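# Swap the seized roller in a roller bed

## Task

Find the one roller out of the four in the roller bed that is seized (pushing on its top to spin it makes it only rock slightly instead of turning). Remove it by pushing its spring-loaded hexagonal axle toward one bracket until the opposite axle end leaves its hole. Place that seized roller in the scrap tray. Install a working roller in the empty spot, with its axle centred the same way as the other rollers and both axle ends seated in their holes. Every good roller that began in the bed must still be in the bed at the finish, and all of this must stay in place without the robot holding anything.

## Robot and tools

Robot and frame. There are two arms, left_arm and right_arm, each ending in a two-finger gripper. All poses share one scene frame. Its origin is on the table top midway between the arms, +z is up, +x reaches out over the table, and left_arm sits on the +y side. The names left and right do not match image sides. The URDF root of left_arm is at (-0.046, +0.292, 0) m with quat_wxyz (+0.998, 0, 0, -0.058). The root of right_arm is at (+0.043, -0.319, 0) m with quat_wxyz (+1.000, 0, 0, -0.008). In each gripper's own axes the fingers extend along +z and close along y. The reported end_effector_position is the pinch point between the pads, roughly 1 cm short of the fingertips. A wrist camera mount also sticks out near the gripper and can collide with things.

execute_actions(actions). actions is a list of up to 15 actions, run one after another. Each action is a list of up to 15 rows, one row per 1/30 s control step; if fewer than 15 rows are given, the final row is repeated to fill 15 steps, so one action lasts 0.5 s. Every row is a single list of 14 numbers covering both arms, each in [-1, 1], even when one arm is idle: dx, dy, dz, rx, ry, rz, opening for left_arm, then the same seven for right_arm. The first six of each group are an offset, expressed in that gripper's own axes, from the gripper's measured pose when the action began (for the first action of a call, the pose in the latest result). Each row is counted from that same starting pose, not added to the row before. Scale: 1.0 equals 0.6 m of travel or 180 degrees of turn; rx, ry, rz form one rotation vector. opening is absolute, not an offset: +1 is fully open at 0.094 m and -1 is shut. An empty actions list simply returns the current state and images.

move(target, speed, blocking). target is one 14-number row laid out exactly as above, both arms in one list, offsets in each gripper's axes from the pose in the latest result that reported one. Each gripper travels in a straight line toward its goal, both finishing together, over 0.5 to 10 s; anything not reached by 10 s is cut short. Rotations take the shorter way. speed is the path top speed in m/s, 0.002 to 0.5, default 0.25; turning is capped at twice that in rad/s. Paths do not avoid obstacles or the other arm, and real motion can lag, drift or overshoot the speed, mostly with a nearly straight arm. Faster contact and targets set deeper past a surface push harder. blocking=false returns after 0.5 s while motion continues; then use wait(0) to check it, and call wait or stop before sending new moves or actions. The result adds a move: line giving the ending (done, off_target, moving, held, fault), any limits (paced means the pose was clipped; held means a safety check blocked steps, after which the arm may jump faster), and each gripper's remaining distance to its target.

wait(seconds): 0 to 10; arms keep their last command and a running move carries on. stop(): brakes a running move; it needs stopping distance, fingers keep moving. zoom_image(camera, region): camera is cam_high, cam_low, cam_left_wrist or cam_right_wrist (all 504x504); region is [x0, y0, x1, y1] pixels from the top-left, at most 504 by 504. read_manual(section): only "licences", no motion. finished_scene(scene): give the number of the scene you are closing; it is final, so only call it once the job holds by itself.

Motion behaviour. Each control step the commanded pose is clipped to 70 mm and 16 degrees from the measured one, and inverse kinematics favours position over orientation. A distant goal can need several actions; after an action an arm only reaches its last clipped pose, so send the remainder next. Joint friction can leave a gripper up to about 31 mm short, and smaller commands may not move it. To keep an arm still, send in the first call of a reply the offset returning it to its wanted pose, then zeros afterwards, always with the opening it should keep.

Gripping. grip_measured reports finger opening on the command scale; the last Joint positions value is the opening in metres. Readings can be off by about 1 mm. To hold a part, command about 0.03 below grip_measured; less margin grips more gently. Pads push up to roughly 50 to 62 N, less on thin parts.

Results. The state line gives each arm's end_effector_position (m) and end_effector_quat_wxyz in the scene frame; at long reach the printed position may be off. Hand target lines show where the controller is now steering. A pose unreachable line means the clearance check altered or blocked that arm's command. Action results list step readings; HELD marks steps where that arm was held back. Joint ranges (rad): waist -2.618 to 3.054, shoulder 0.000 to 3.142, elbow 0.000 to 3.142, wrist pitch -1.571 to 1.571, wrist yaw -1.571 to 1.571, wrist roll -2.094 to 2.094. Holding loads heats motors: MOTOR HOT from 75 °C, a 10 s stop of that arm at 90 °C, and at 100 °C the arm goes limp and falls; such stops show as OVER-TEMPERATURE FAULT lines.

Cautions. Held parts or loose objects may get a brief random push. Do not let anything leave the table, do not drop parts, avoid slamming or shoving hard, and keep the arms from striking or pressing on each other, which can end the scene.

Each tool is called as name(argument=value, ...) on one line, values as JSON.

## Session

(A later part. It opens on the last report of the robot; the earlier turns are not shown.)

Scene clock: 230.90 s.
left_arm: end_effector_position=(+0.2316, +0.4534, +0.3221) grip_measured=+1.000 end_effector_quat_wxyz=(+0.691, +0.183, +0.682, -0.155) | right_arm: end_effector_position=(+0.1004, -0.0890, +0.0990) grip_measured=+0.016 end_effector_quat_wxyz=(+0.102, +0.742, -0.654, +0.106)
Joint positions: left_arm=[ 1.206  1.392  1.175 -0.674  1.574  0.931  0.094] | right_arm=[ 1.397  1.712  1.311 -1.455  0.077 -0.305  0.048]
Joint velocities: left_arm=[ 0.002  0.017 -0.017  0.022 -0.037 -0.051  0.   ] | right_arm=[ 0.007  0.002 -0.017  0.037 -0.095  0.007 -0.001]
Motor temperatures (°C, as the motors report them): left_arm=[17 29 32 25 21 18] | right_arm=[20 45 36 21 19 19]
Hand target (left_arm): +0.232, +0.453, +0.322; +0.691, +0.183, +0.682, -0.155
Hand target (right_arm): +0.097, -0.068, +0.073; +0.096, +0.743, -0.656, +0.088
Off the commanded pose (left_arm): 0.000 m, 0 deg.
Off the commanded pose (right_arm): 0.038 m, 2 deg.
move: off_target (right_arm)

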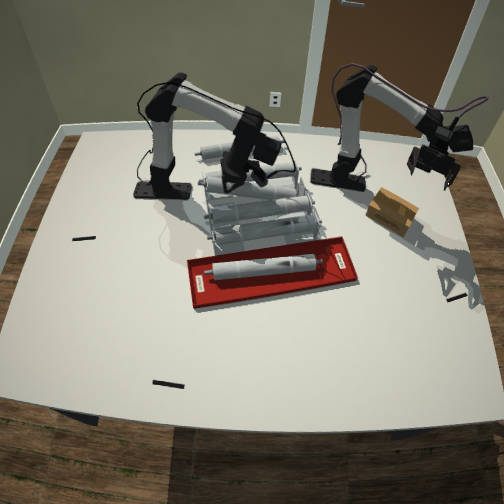

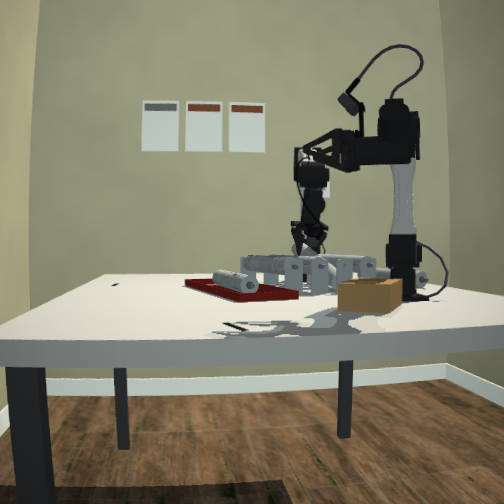

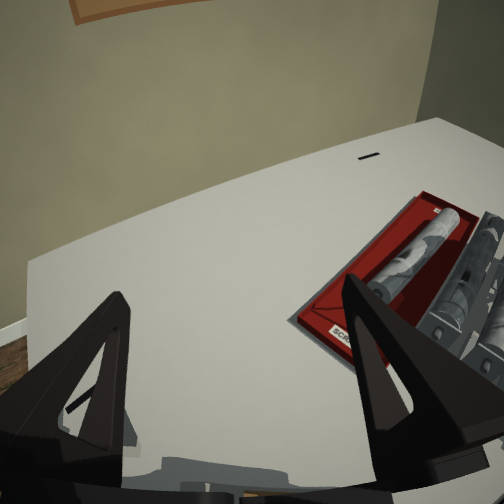

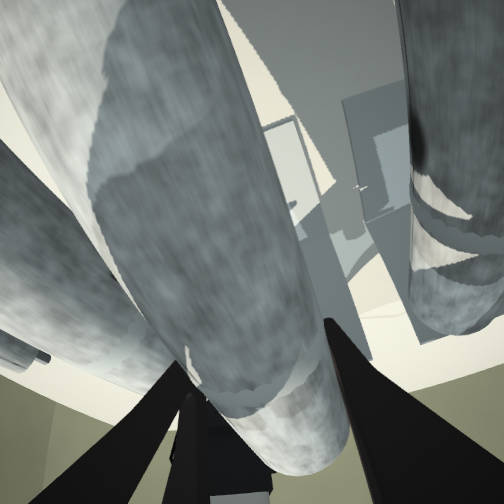

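Wrist approaching its limit stop; keep pushing.

move(target=[0,0,0,0,0,0,1,-0.11,0,-0.02,0,0,0,-0.2], speed=0.02)

zoom_image(camera="cam_high", region=[180,120,340,260])

Scene clock: 236.97 s.
left_arm: end_effector_position=(+0.2316, +0.4534, +0.3221) grip_measured=+1.000 end_effector_quat_wxyz=(+0.691, +0.183, +0.682, -0.155) | right_arm: end_effector_position=(+0.1069, -0.0703, +0.0880) grip_measured=+0.016 end_effector_quat_wxyz=(+0.145, +0.740, -0.633, +0.173)
Joint positions: left_arm=[ 1.206  1.392  1.175 -0.674  1.574  0.931  0.094] | right_arm=[ 1.428  1.927  1.482 -1.56   0.141 -0.283  0.048]
Joint velocities: left_arm=[ 0.007 -0.007  0.007 -0.037 -0.007  0.022  0.   ] | right_arm=[-0.017 -0.002 -0.012  0.007  0.095  0.037 -0.   ]
Motor temperatures (°C, as the motors report them): left_arm=[17 29 33 25 21 18] | right_arm=[20 43 36 21 19 19]
Hand target (left_arm): +0.232, +0.453, +0.322; +0.691, +0.183, +0.682, -0.155
Hand target (right_arm): +0.091, -0.027, +0.095; +0.103, +0.744, -0.651, +0.104
Off the commanded pose (left_arm): 0.000 m, 0 deg.
Off the commanded pose (right_arm): 0.050 m, 9 deg.
move: off_target (right_arm)

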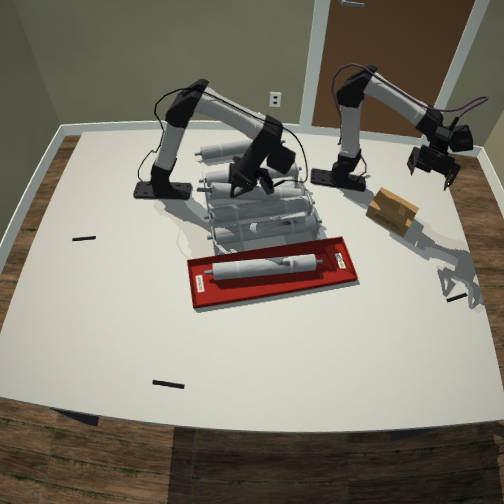

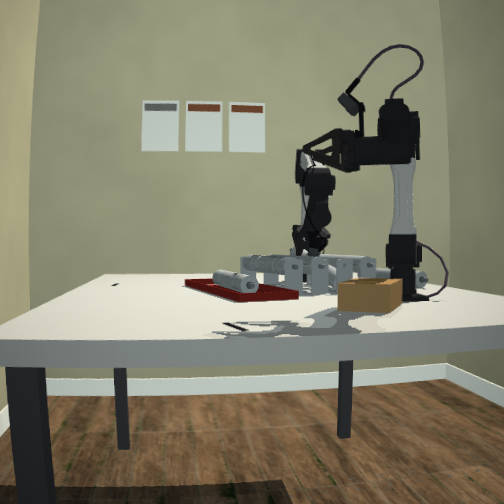

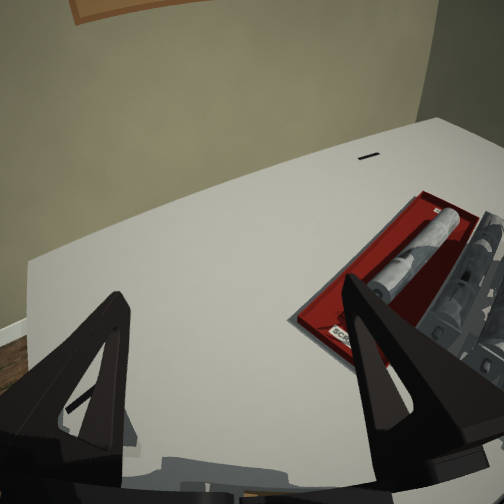

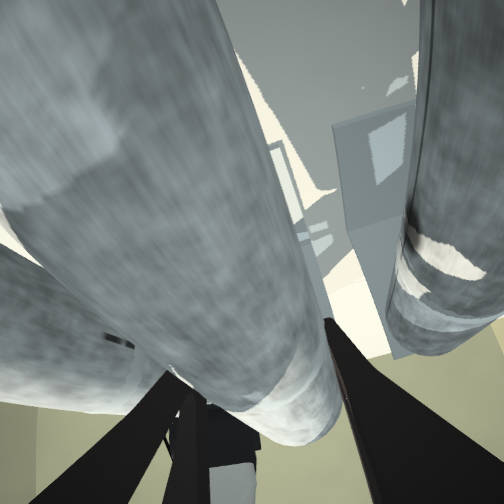

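Region (180, 120, 340, 260) of cam_high's 504x504 image, scaled by 3.150, with more detail than that image has; it fills the top 441 rows of this view, and the rest is white.

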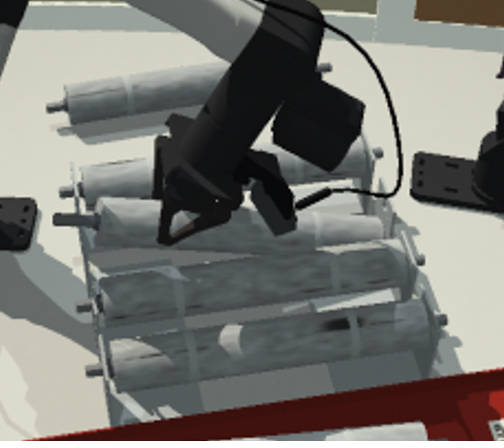

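move(target=[0,0,0,0,0,0,1,0,0,0,0,0,0,0.5], speed=0.05)

move(target=[0,0,0,0,0,0,1,0,0,-0.06,0,-0.14,0,0.5], speed=0.06)

move(target=[0,0,0,0,0,0,1,-0.24,0,0,0,0,0,0.5], speed=0.06)

zoom_image(camera="cam_high", region=[180,120,340,260])

Scene clock: 242.03 s.
left_arm: end_effector_position=(+0.2316, +0.4534, +0.3221) grip_measured=+1.000 end_effector_quat_wxyz=(+0.691, +0.183, +0.682, -0.155) | right_arm: end_effector_position=(+0.1074, -0.0710, +0.0877) grip_measured=+0.498 end_effector_quat_wxyz=(+0.146, +0.740, -0.633, +0.174)
Joint positions: left_arm=[ 1.206  1.392  1.175 -0.674  1.574  0.931  0.094] | right_arm=[ 1.427  1.927  1.479 -1.56   0.143 -0.283  0.07 ]
Joint velocities: left_arm=[ 0.007  0.002 -0.012  0.081 -0.051  0.051  0.   ] | right_arm=[-0.012  0.007  0.007 -0.022 -0.022 -0.066 -0.   ]
Motor temperatures (°C, as the motors report them): left_arm=[17 29 33 25 21 18] | right_arm=[20 42 39 21 20 19]
Hand target (left_arm): +0.232, +0.453, +0.322; +0.691, +0.183, +0.682, -0.155
Hand target (right_arm): +0.107, -0.070, +0.088; +0.145, +0.740, -0.634, +0.173
Off the commanded pose (left_arm): 0.000 m, 0 deg.
Off the commanded pose (right_arm): 0.001 m, 0 deg.
move: done

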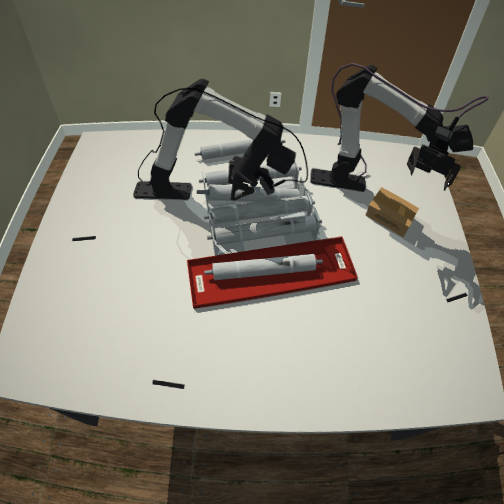

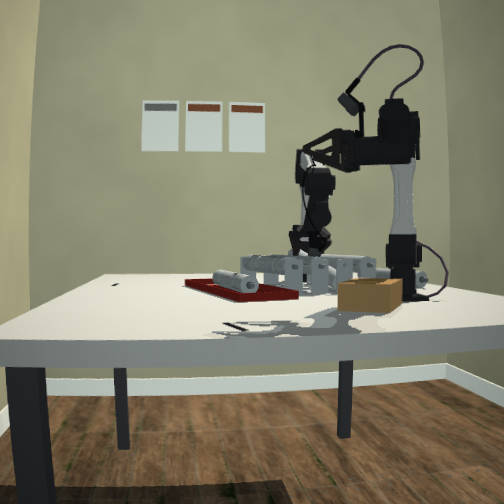

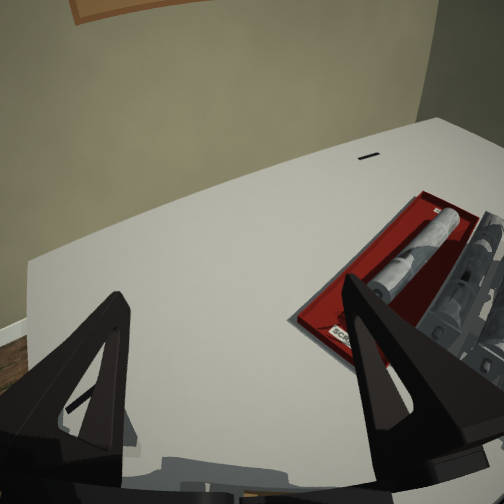

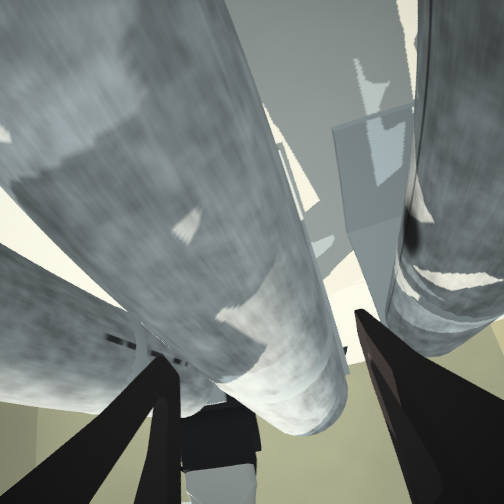

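Scene clock: 246.00 s.
left_arm: end_effector_position=(+0.2316, +0.4534, +0.3221) grip_measured=+1.000 end_effector_quat_wxyz=(+0.691, +0.183, +0.682, -0.155) | right_arm: end_effector_position=(+0.1038, -0.0523, +0.1241) grip_measured=+0.498 end_effector_quat_wxyz=(+0.006, +0.762, -0.647, +0.009)
Joint positions: left_arm=[ 1.206  1.392  1.175 -0.674  1.574  0.931  0.094] | right_arm=[ 1.368  1.597  1.327 -1.321  0.011 -0.381  0.07 ]
Joint velocities: left_arm=[-0.017 -0.007 -0.012  0.037  0.007 -0.007  0.   ] | right_arm=[-0.002  0.002 -0.022  0.007  0.022 -0.066  0.001]
Motor temperatures (°C, as the motors report them): left_arm=[17 29 33 25 21 18] | right_arm=[20 42 38 21 20 19]
Hand target (left_arm): +0.232, +0.453, +0.322; +0.691, +0.183, +0.682, -0.155
Hand target (right_arm): +0.104, -0.055, +0.120; +0.007, +0.762, -0.648, +0.006
Off the commanded pose (left_arm): 0.000 m, 0 deg.
Off the commanded pose (right_arm): 0.005 m, 0 deg.
move: done

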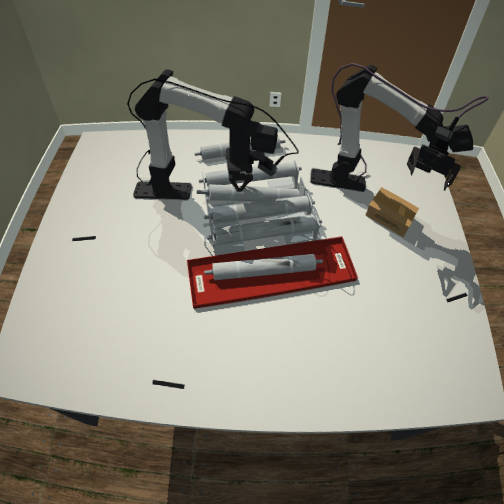

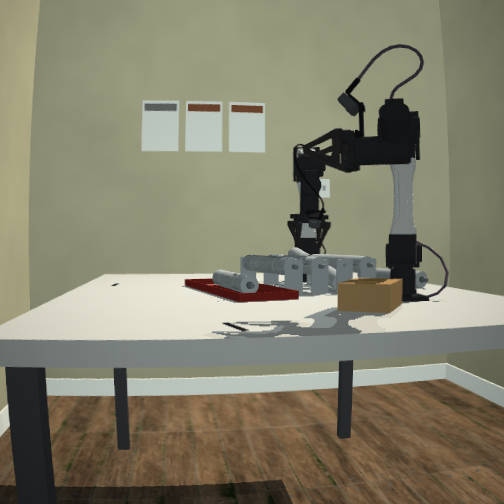

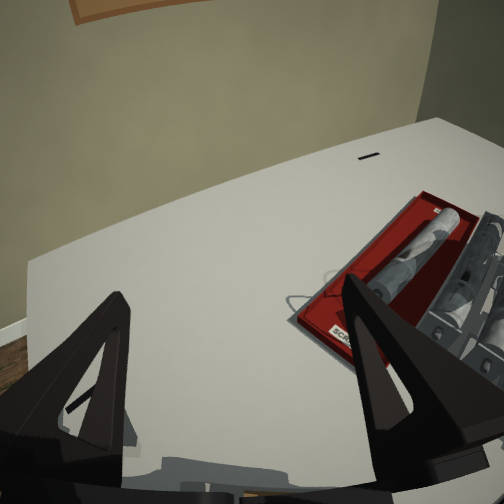

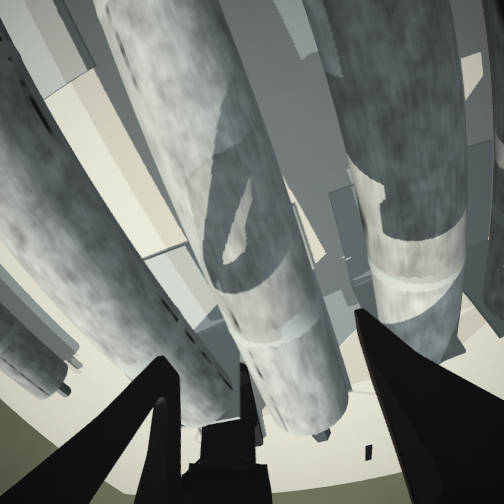

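Scene clock: 248.87 s.
left_arm: end_effector_position=(+0.2316, +0.4534, +0.3221) grip_measured=+1.000 end_effector_quat_wxyz=(+0.691, +0.183, +0.682, -0.155) | right_arm: end_effector_position=(+0.0813, +0.0900, +0.1229) grip_measured=+0.498 end_effector_quat_wxyz=(-0.002, +0.762, -0.648, +0.005)
Joint positions: left_arm=[ 1.206  1.392  1.175 -0.674  1.574  0.931  0.094] | right_arm=[ 1.497  2.138  2.027 -1.463  0.011 -0.252  0.07 ]
Joint velocities: left_arm=[-0.017 -0.032  0.002  0.007 -0.007 -0.022  0.   ] | right_arm=[-0.022 -0.022 -0.002 -0.066  0.037  0.007 -0.001]
Motor temperatures (°C, as the motors report them): left_arm=[17 29 33 25 21 18] | right_arm=[20 42 38 21 20 19]
Hand target (left_arm): +0.232, +0.453, +0.322; +0.691, +0.183, +0.682, -0.155
Hand target (right_arm): +0.078, +0.089, +0.120; +0.007, +0.762, -0.647, +0.010
Off the commanded pose (left_arm): 0.000 m, 0 deg.
Off the commanded pose (right_arm): 0.002 m, 1 deg.
move: done

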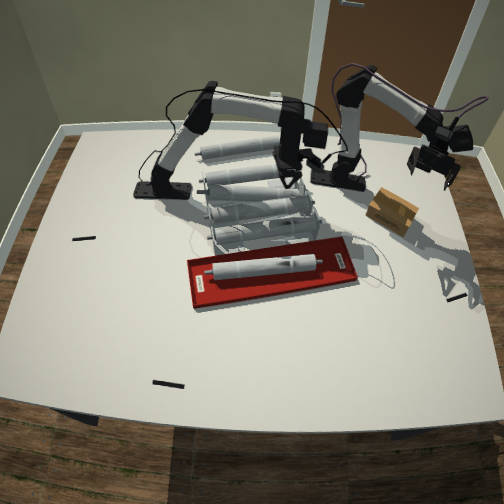

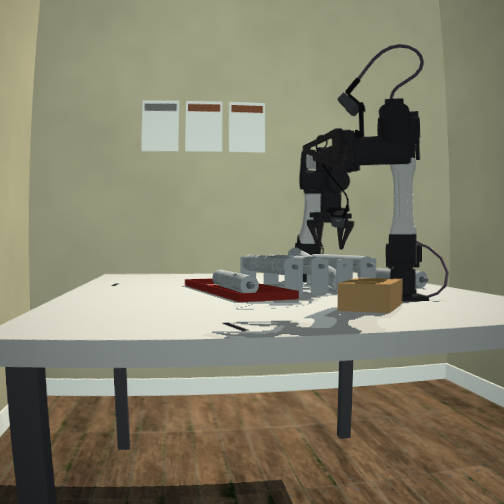

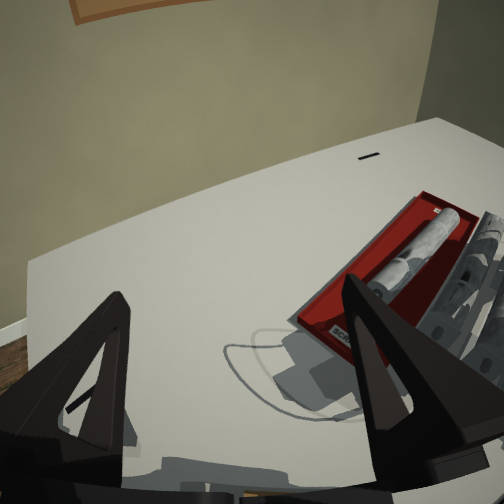

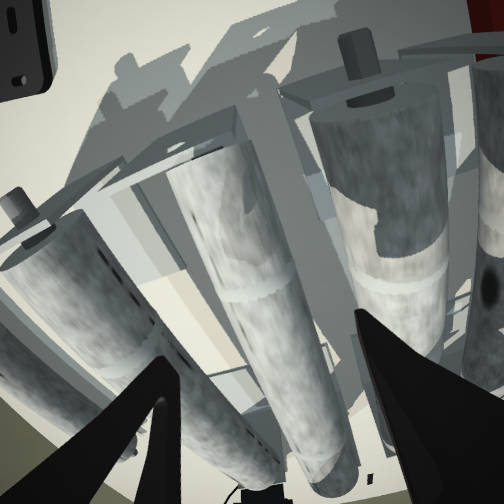

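Region (180, 120, 340, 260) of cam_high's 504x504 image, scaled by 3.150, with more detail than that image has; it fills the top 441 rows of this view, and the rest is white.

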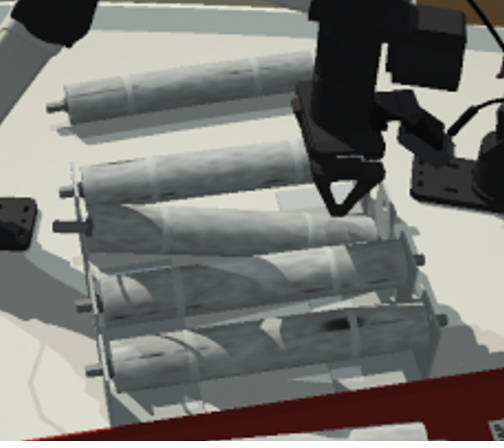

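move(target=[0,0,0,0,0,0,1,0,0.01,0.14,0,0,0,0.5], speed=0.03)

move(target=[0,0,0,0,0,0,1,0,0,0,0,0,0,-0.1], speed=0.03)

Scene clock: 254.07 s.
left_arm: end_effector_position=(+0.2316, +0.4534, +0.3221) grip_measured=+1.000 end_effector_quat_wxyz=(+0.691, +0.183, +0.682, -0.155) | right_arm: end_effector_position=(+0.0790, +0.0884, +0.0467) grip_measured=+0.498 end_effector_quat_wxyz=(-0.002, +0.763, -0.647, +0.004)
Joint positions: left_arm=[ 1.206  1.392  1.175 -0.674  1.574  0.931  0.094] | right_arm=[ 1.502  2.137  1.722 -1.159  0.009 -0.249  0.07 ]
Joint velocities: left_arm=[-0.002 -0.002  0.007 -0.066 -0.037 -0.066  0.   ] | right_arm=[ 0.022  0.012 -0.002  0.051 -0.007  0.022 -0.   ]
Motor temperatures (°C, as the motors report them): left_arm=[17 29 33 25 21 18] | right_arm=[20 44 37 21 20 19]
Hand target (left_arm): +0.232, +0.453, +0.322; +0.691, +0.183, +0.682, -0.155
Hand target (right_arm): +0.077, +0.088, +0.039; -0.002, +0.762, -0.648, +0.005
Off the commanded pose (left_arm): 0.000 m, 0 deg.
Off the commanded pose (right_arm): 0.008 m, 0 deg.
move: done

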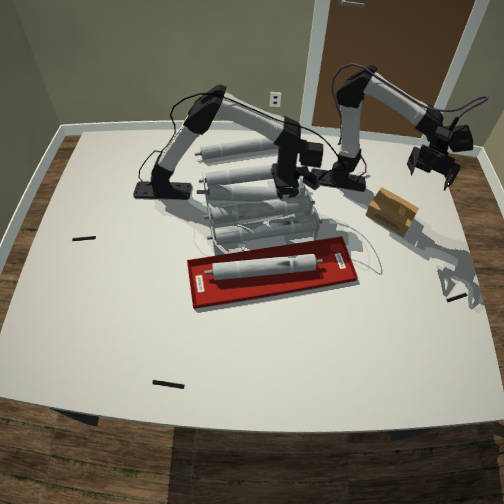

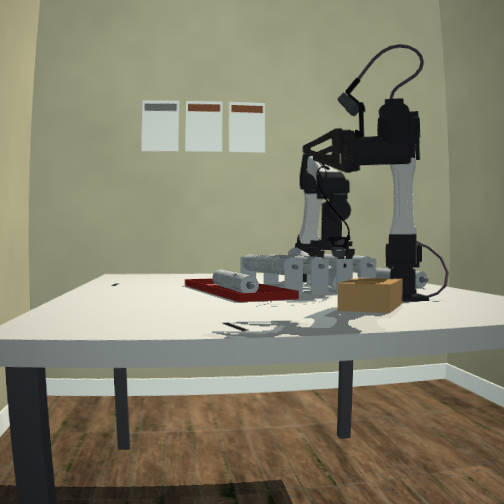

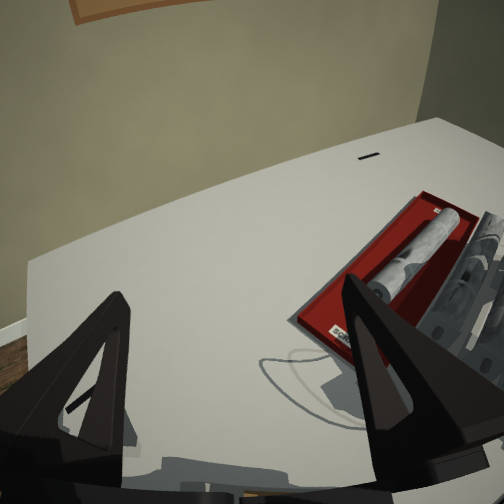

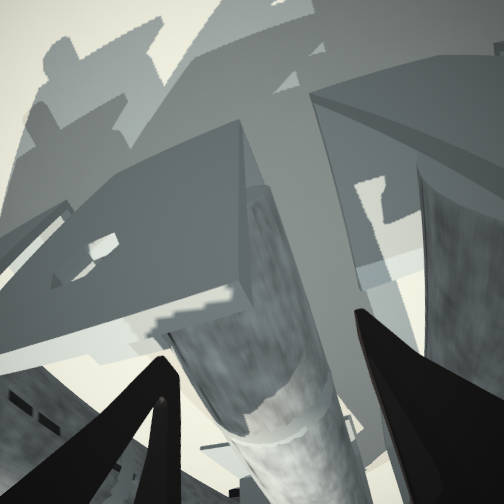

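Scene clock: 254.57 s.
left_arm: end_effector_position=(+0.2316, +0.4534, +0.3221) grip_measured=+1.000 end_effector_quat_wxyz=(+0.691, +0.183, +0.682, -0.155) | right_arm: end_effector_position=(+0.0773, +0.0883, +0.0467) grip_measured=+0.007 end_effector_quat_wxyz=(+0.001, +0.763, -0.646, +0.002)
Joint positions: left_arm=[ 1.206  1.392  1.175 -0.674  1.574  0.931  0.094] | right_arm=[ 1.503  2.137  1.722 -1.159  0.002 -0.25   0.047]
Joint velocities: left_arm=[ 0.012  0.002 -0.017  0.007 -0.125 -0.051  0.   ] | right_arm=[-0.017  0.007 -0.017  0.022 -0.007  0.051  0.   ]
Motor temperatures (°C, as the motors report them): left_arm=[17 29 33 25 21 18] | right_arm=[20 44 37 21 20 19]
Hand target (left_arm): +0.232, +0.453, +0.322; +0.691, +0.183, +0.682, -0.155
Hand target (right_arm): +0.079, +0.088, +0.047; -0.002, +0.763, -0.647, +0.004
Off the commanded pose (left_arm): 0.000 m, 0 deg.
Off the commanded pose (right_arm): 0.002 m, 0 deg.
move: done

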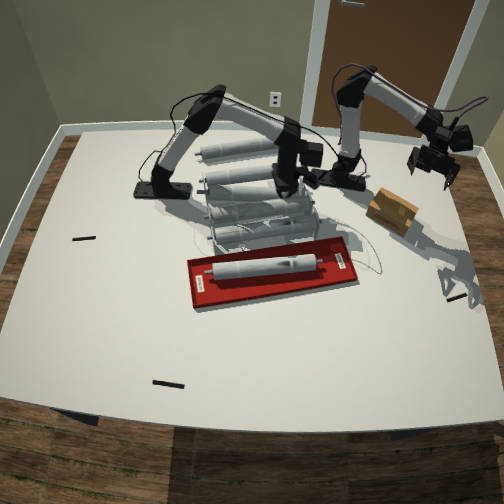

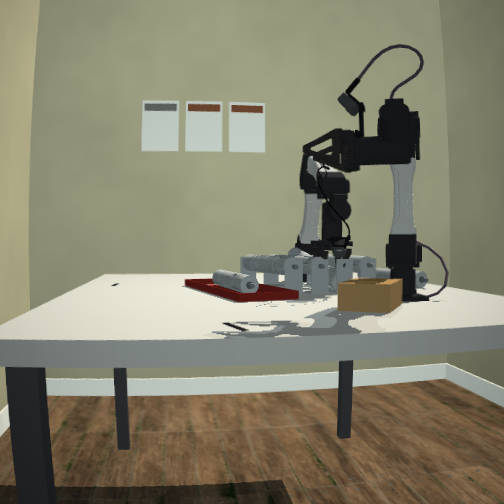

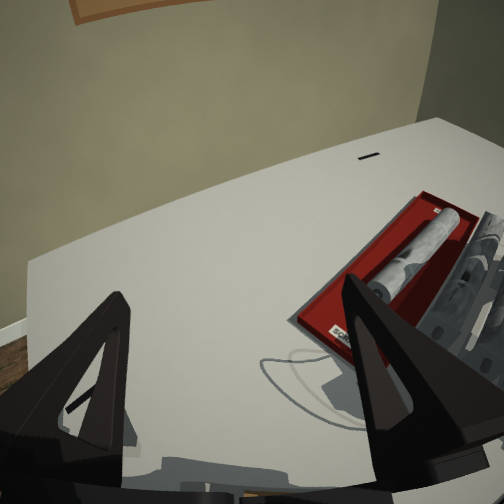

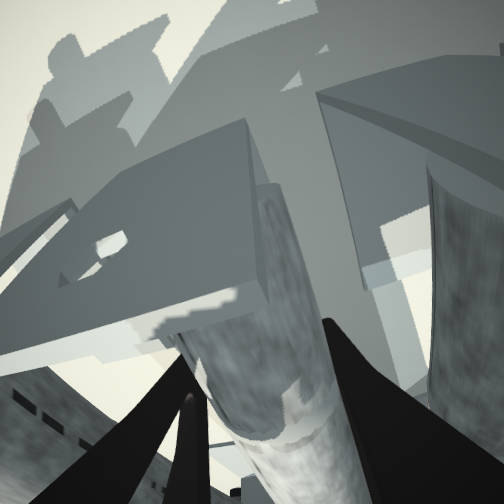

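Target x≈0.070; lift.

move(target=[0,0,0,0,0,0,1,0,0.018,-0.06,0,0,0,-0.1], speed=0.015)

move(target=[0,0,0,0,0,0,1,0,0,-0.07,0,0,0,-0.1], speed=0.008)

zoom_image(camera="cam_high", region=[180,120,340,260])

Scene clock: 260.03 s.
left_arm: end_effector_position=(+0.2316, +0.4534, +0.3221) grip_measured=+1.000 end_effector_quat_wxyz=(+0.691, +0.183, +0.682, -0.155) | right_arm: end_effector_position=(+0.0746, +0.0889, +0.0542) grip_measured=+0.007 end_effector_quat_wxyz=(+0.001, +0.766, -0.643, +0.010)
Joint positions: left_arm=[ 1.206  1.392  1.175 -0.674  1.574  0.931  0.094] | right_arm=[ 1.515  2.144  1.763 -1.204  0.015 -0.245  0.047]
Joint velocities: left_arm=[-0.002 -0.002 -0.012 -0.037 -0.051 -0.022  0.   ] | right_arm=[ 0.002  0.002  0.002 -0.007 -0.022 -0.037 -0.   ]
Motor temperatures (°C, as the motors report them): left_arm=[17 29 33 25 21 18] | right_arm=[20 46 37 21 19 19]
Hand target (left_arm): +0.232, +0.453, +0.322; +0.691, +0.183, +0.682, -0.155
Hand target (right_arm): +0.066, +0.086, +0.081; -0.000, +0.763, -0.646, +0.001
Off the commanded pose (left_arm): 0.000 m, 0 deg.
Off the commanded pose (right_arm): 0.030 m, 1 deg.
move: off_target (right_arm)

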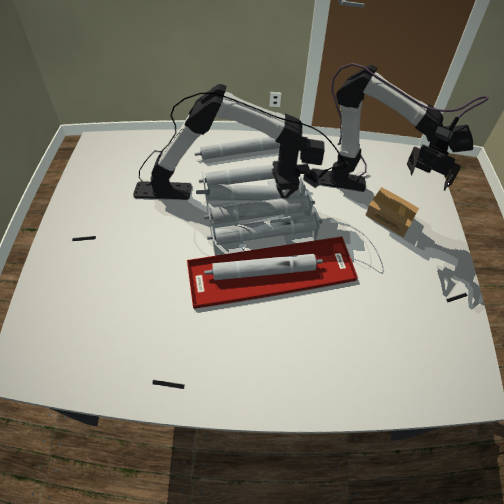

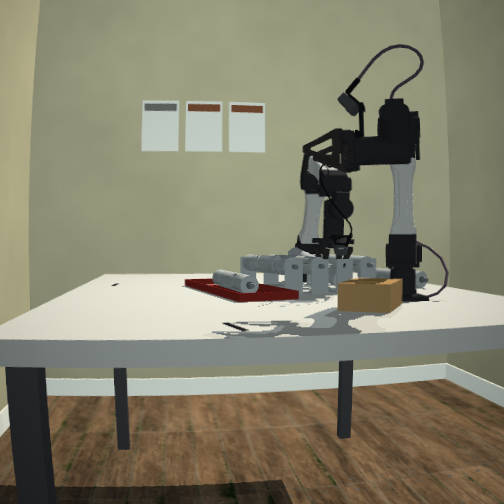

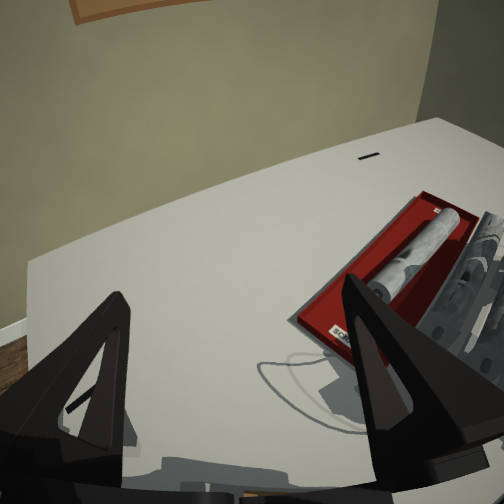

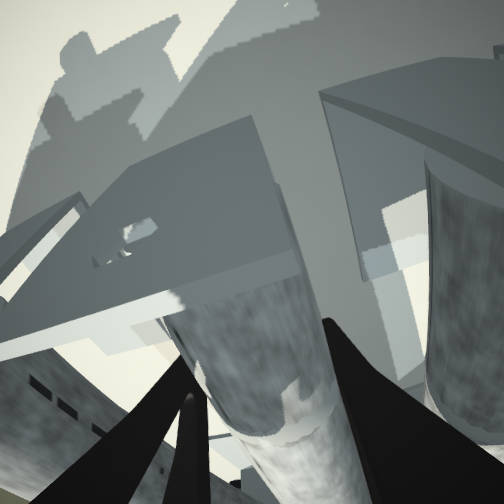

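Scene clock: 265.50 s.
left_arm: end_effector_position=(+0.2316, +0.4534, +0.3221) grip_measured=+1.000 end_effector_quat_wxyz=(+0.691, +0.183, +0.682, -0.155) | right_arm: end_effector_position=(+0.0744, +0.0910, +0.0704) grip_measured=+0.007 end_effector_quat_wxyz=(+0.009, +0.766, -0.642, +0.014)
Joint positions: left_arm=[ 1.206  1.392  1.175 -0.674  1.574  0.931  0.094] | right_arm=[ 1.515  2.164  1.859 -1.297  0.013 -0.248  0.047]
Joint velocities: left_arm=[ 0.002  0.007  0.012 -0.051  0.095  0.022  0.   ] | right_arm=[ 0.022  0.002  0.012  0.037 -0.022 -0.022 -0.   ]
Motor temperatures (°C, as the motors report them): left_arm=[17 29 33 25 21 18] | right_arm=[20 48 38 21 19 19]
Hand target (left_arm): +0.232, +0.453, +0.322; +0.691, +0.183, +0.682, -0.155
Hand target (right_arm): +0.073, +0.089, +0.095; +0.000, +0.766, -0.643, +0.010
Off the commanded pose (left_arm): 0.000 m, 0 deg.
Off the commanded pose (right_arm): 0.026 m, 1 deg.
move: off_target (right_arm)

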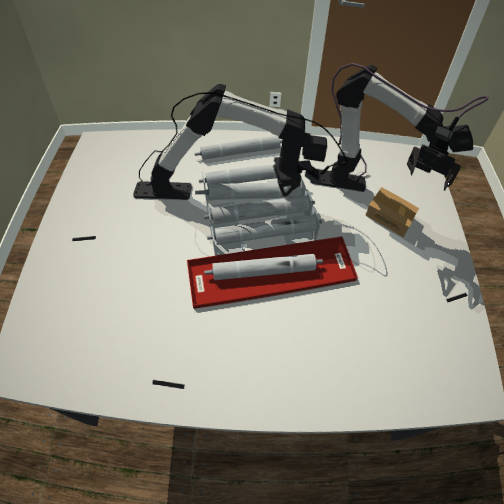

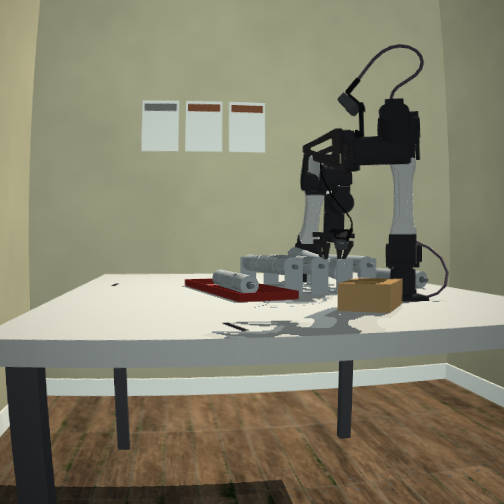

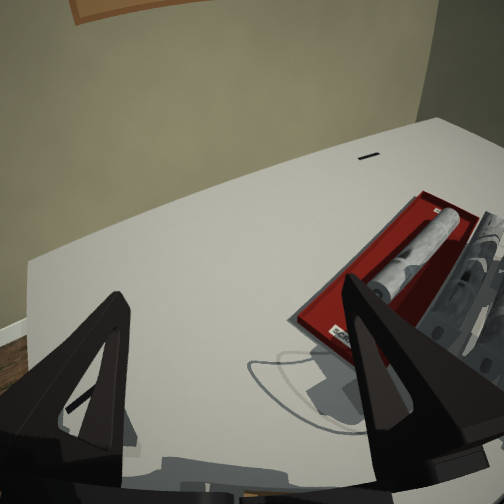

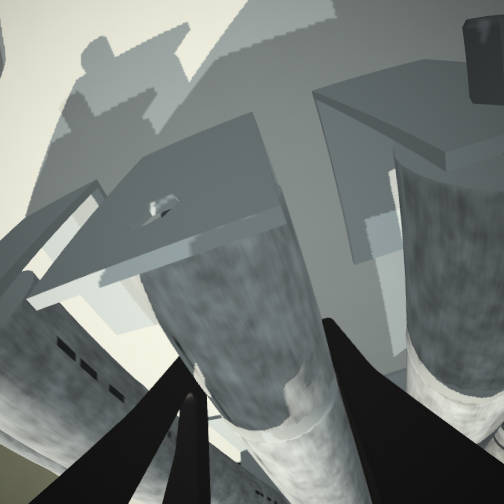

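Region (180, 120, 340, 260) of cam_high's 504x504 image, scaled by 3.150, with more detail than that image has; it fills the top 441 rows of this view, and the rest is white.

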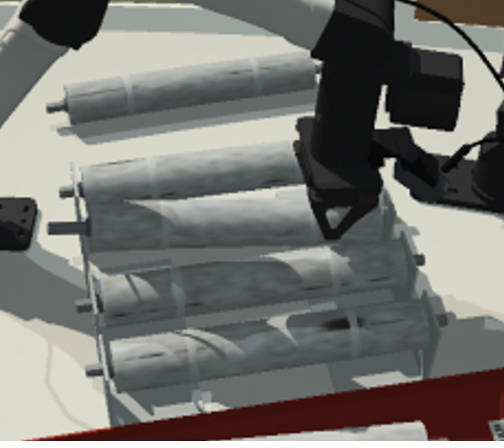

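Roller sits +x of bracket centre by ~1cm.

move(target=[0,0,0,0,0,0,1,0,0.03,-0.045,0,0,0,-0.1], speed=0.01)

move(target=[0,0,0,0,0,0,1,0,0,-0.075,0,0,0,-0.1], speed=0.008)

zoom_image(camera="cam_high", region=[180,120,340,260])

Scene clock: 272.50 s.
left_arm: end_effector_position=(+0.2316, +0.4534, +0.3221) grip_measured=+1.000 end_effector_quat_wxyz=(+0.691, +0.183, +0.682, -0.155) | right_arm: end_effector_position=(+0.0703, +0.0907, +0.0746) grip_measured=+0.007 end_effector_quat_wxyz=(+0.002, +0.769, -0.638, +0.030)
Joint positions: left_arm=[ 1.206  1.392  1.175 -0.674  1.574  0.931  0.094] | right_arm=[ 1.539  2.168  1.882 -1.323  0.046 -0.233  0.047]
Joint velocities: left_arm=[-0.002 -0.027  0.017 -0.007 -0.081 -0.007  0.   ] | right_arm=[ 0.002 -0.007 -0.017  0.051 -0.051  0.007  0.   ]
Motor temperatures (°C, as the motors report them): left_arm=[17 29 33 25 21 18] | right_arm=[20 51 39 21 19 19]
Hand target (left_arm): +0.232, +0.453, +0.322; +0.691, +0.183, +0.682, -0.155
Hand target (right_arm): +0.056, +0.088, +0.096; +0.008, +0.767, -0.642, +0.014
Off the commanded pose (left_arm): 0.000 m, 0 deg.
Off the commanded pose (right_arm): 0.027 m, 2 deg.
move: off_target (right_arm)

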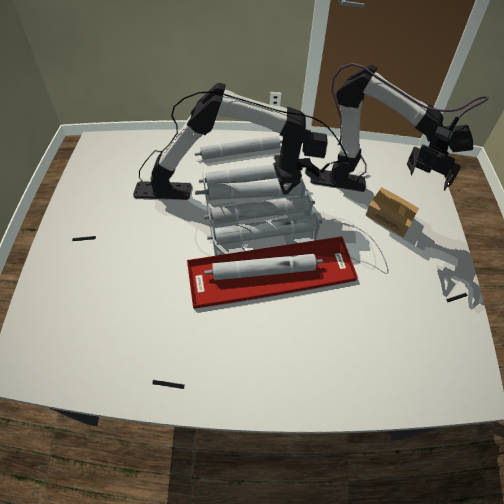

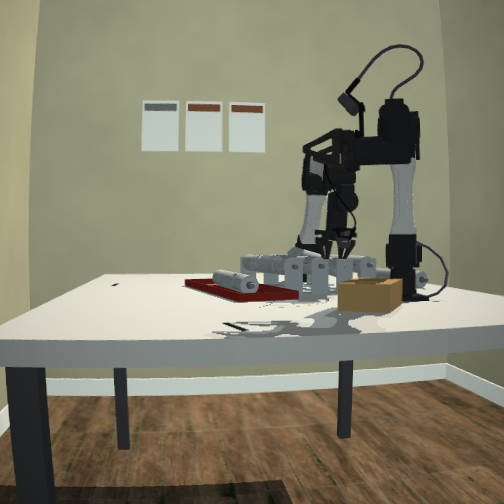

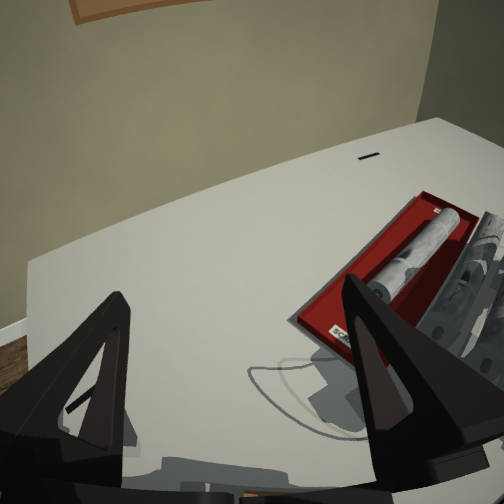

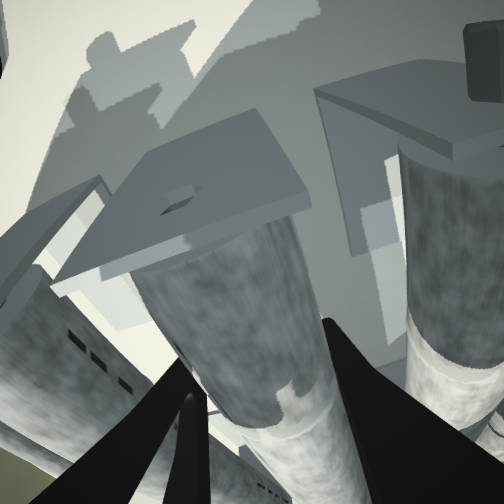

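Scene clock: 278.33 s.
left_arm: end_effector_position=(+0.2316, +0.4534, +0.3221) grip_measured=+1.000 end_effector_quat_wxyz=(+0.691, +0.183, +0.682, -0.155) | right_arm: end_effector_position=(+0.0713, +0.0935, +0.0871) grip_measured=+0.007 end_effector_quat_wxyz=(+0.015, +0.768, -0.638, +0.042)
Joint positions: left_arm=[ 1.206  1.392  1.175 -0.674  1.574  0.931  0.094] | right_arm=[ 1.538  2.223  2.018 -1.441  0.049 -0.232  0.047]
Joint velocities: left_arm=[ 0.007 -0.002  0.002  0.007  0.022  0.022  0.   ] | right_arm=[ 0.002 -0.017 -0.007  0.022 -0.037 -0.066 -0.001]
Motor temperatures (°C, as the motors report them): left_arm=[17 29 33 25 21 18] | right_arm=[20 53 39 21 19 19]
Hand target (left_arm): +0.232, +0.453, +0.322; +0.691, +0.183, +0.682, -0.155
Hand target (right_arm): +0.068, +0.092, +0.118; +0.001, +0.769, -0.638, +0.029
Off the commanded pose (left_arm): 0.000 m, 0 deg.
Off the commanded pose (right_arm): 0.033 m, 2 deg.
move: off_target (right_arm)

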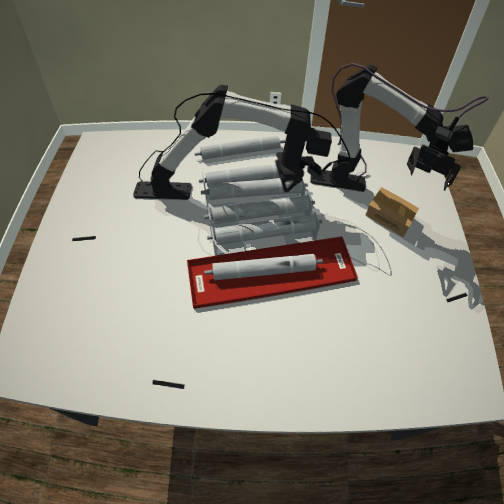

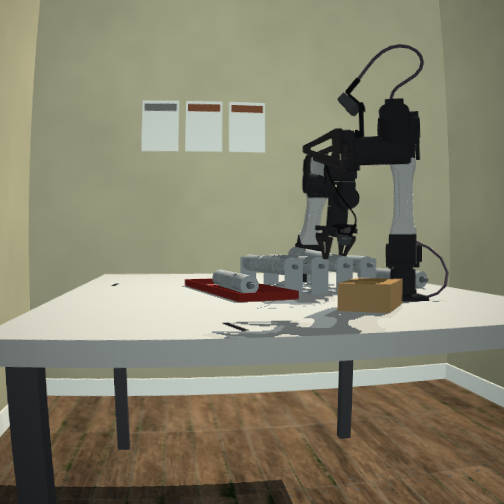

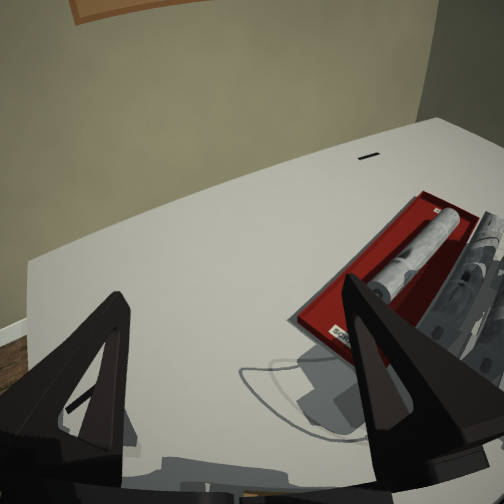

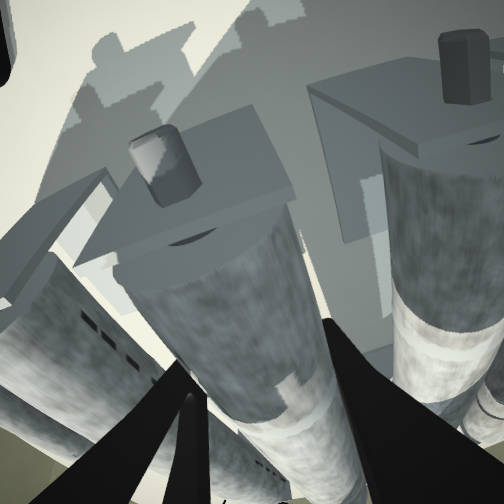

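Region (180, 120, 340, 260) of cam_high's 504x504 image, scaled by 3.150, with more detail than that image has; it fills the top 441 rows of this view, and the rest is white.

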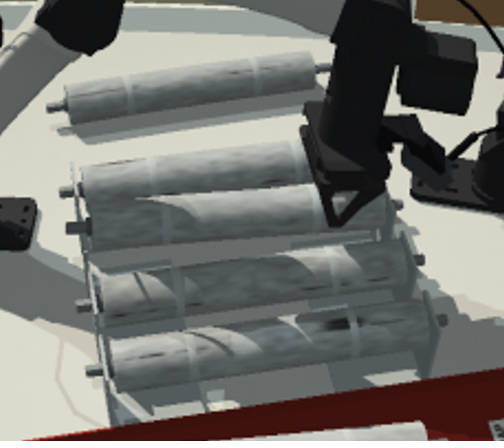

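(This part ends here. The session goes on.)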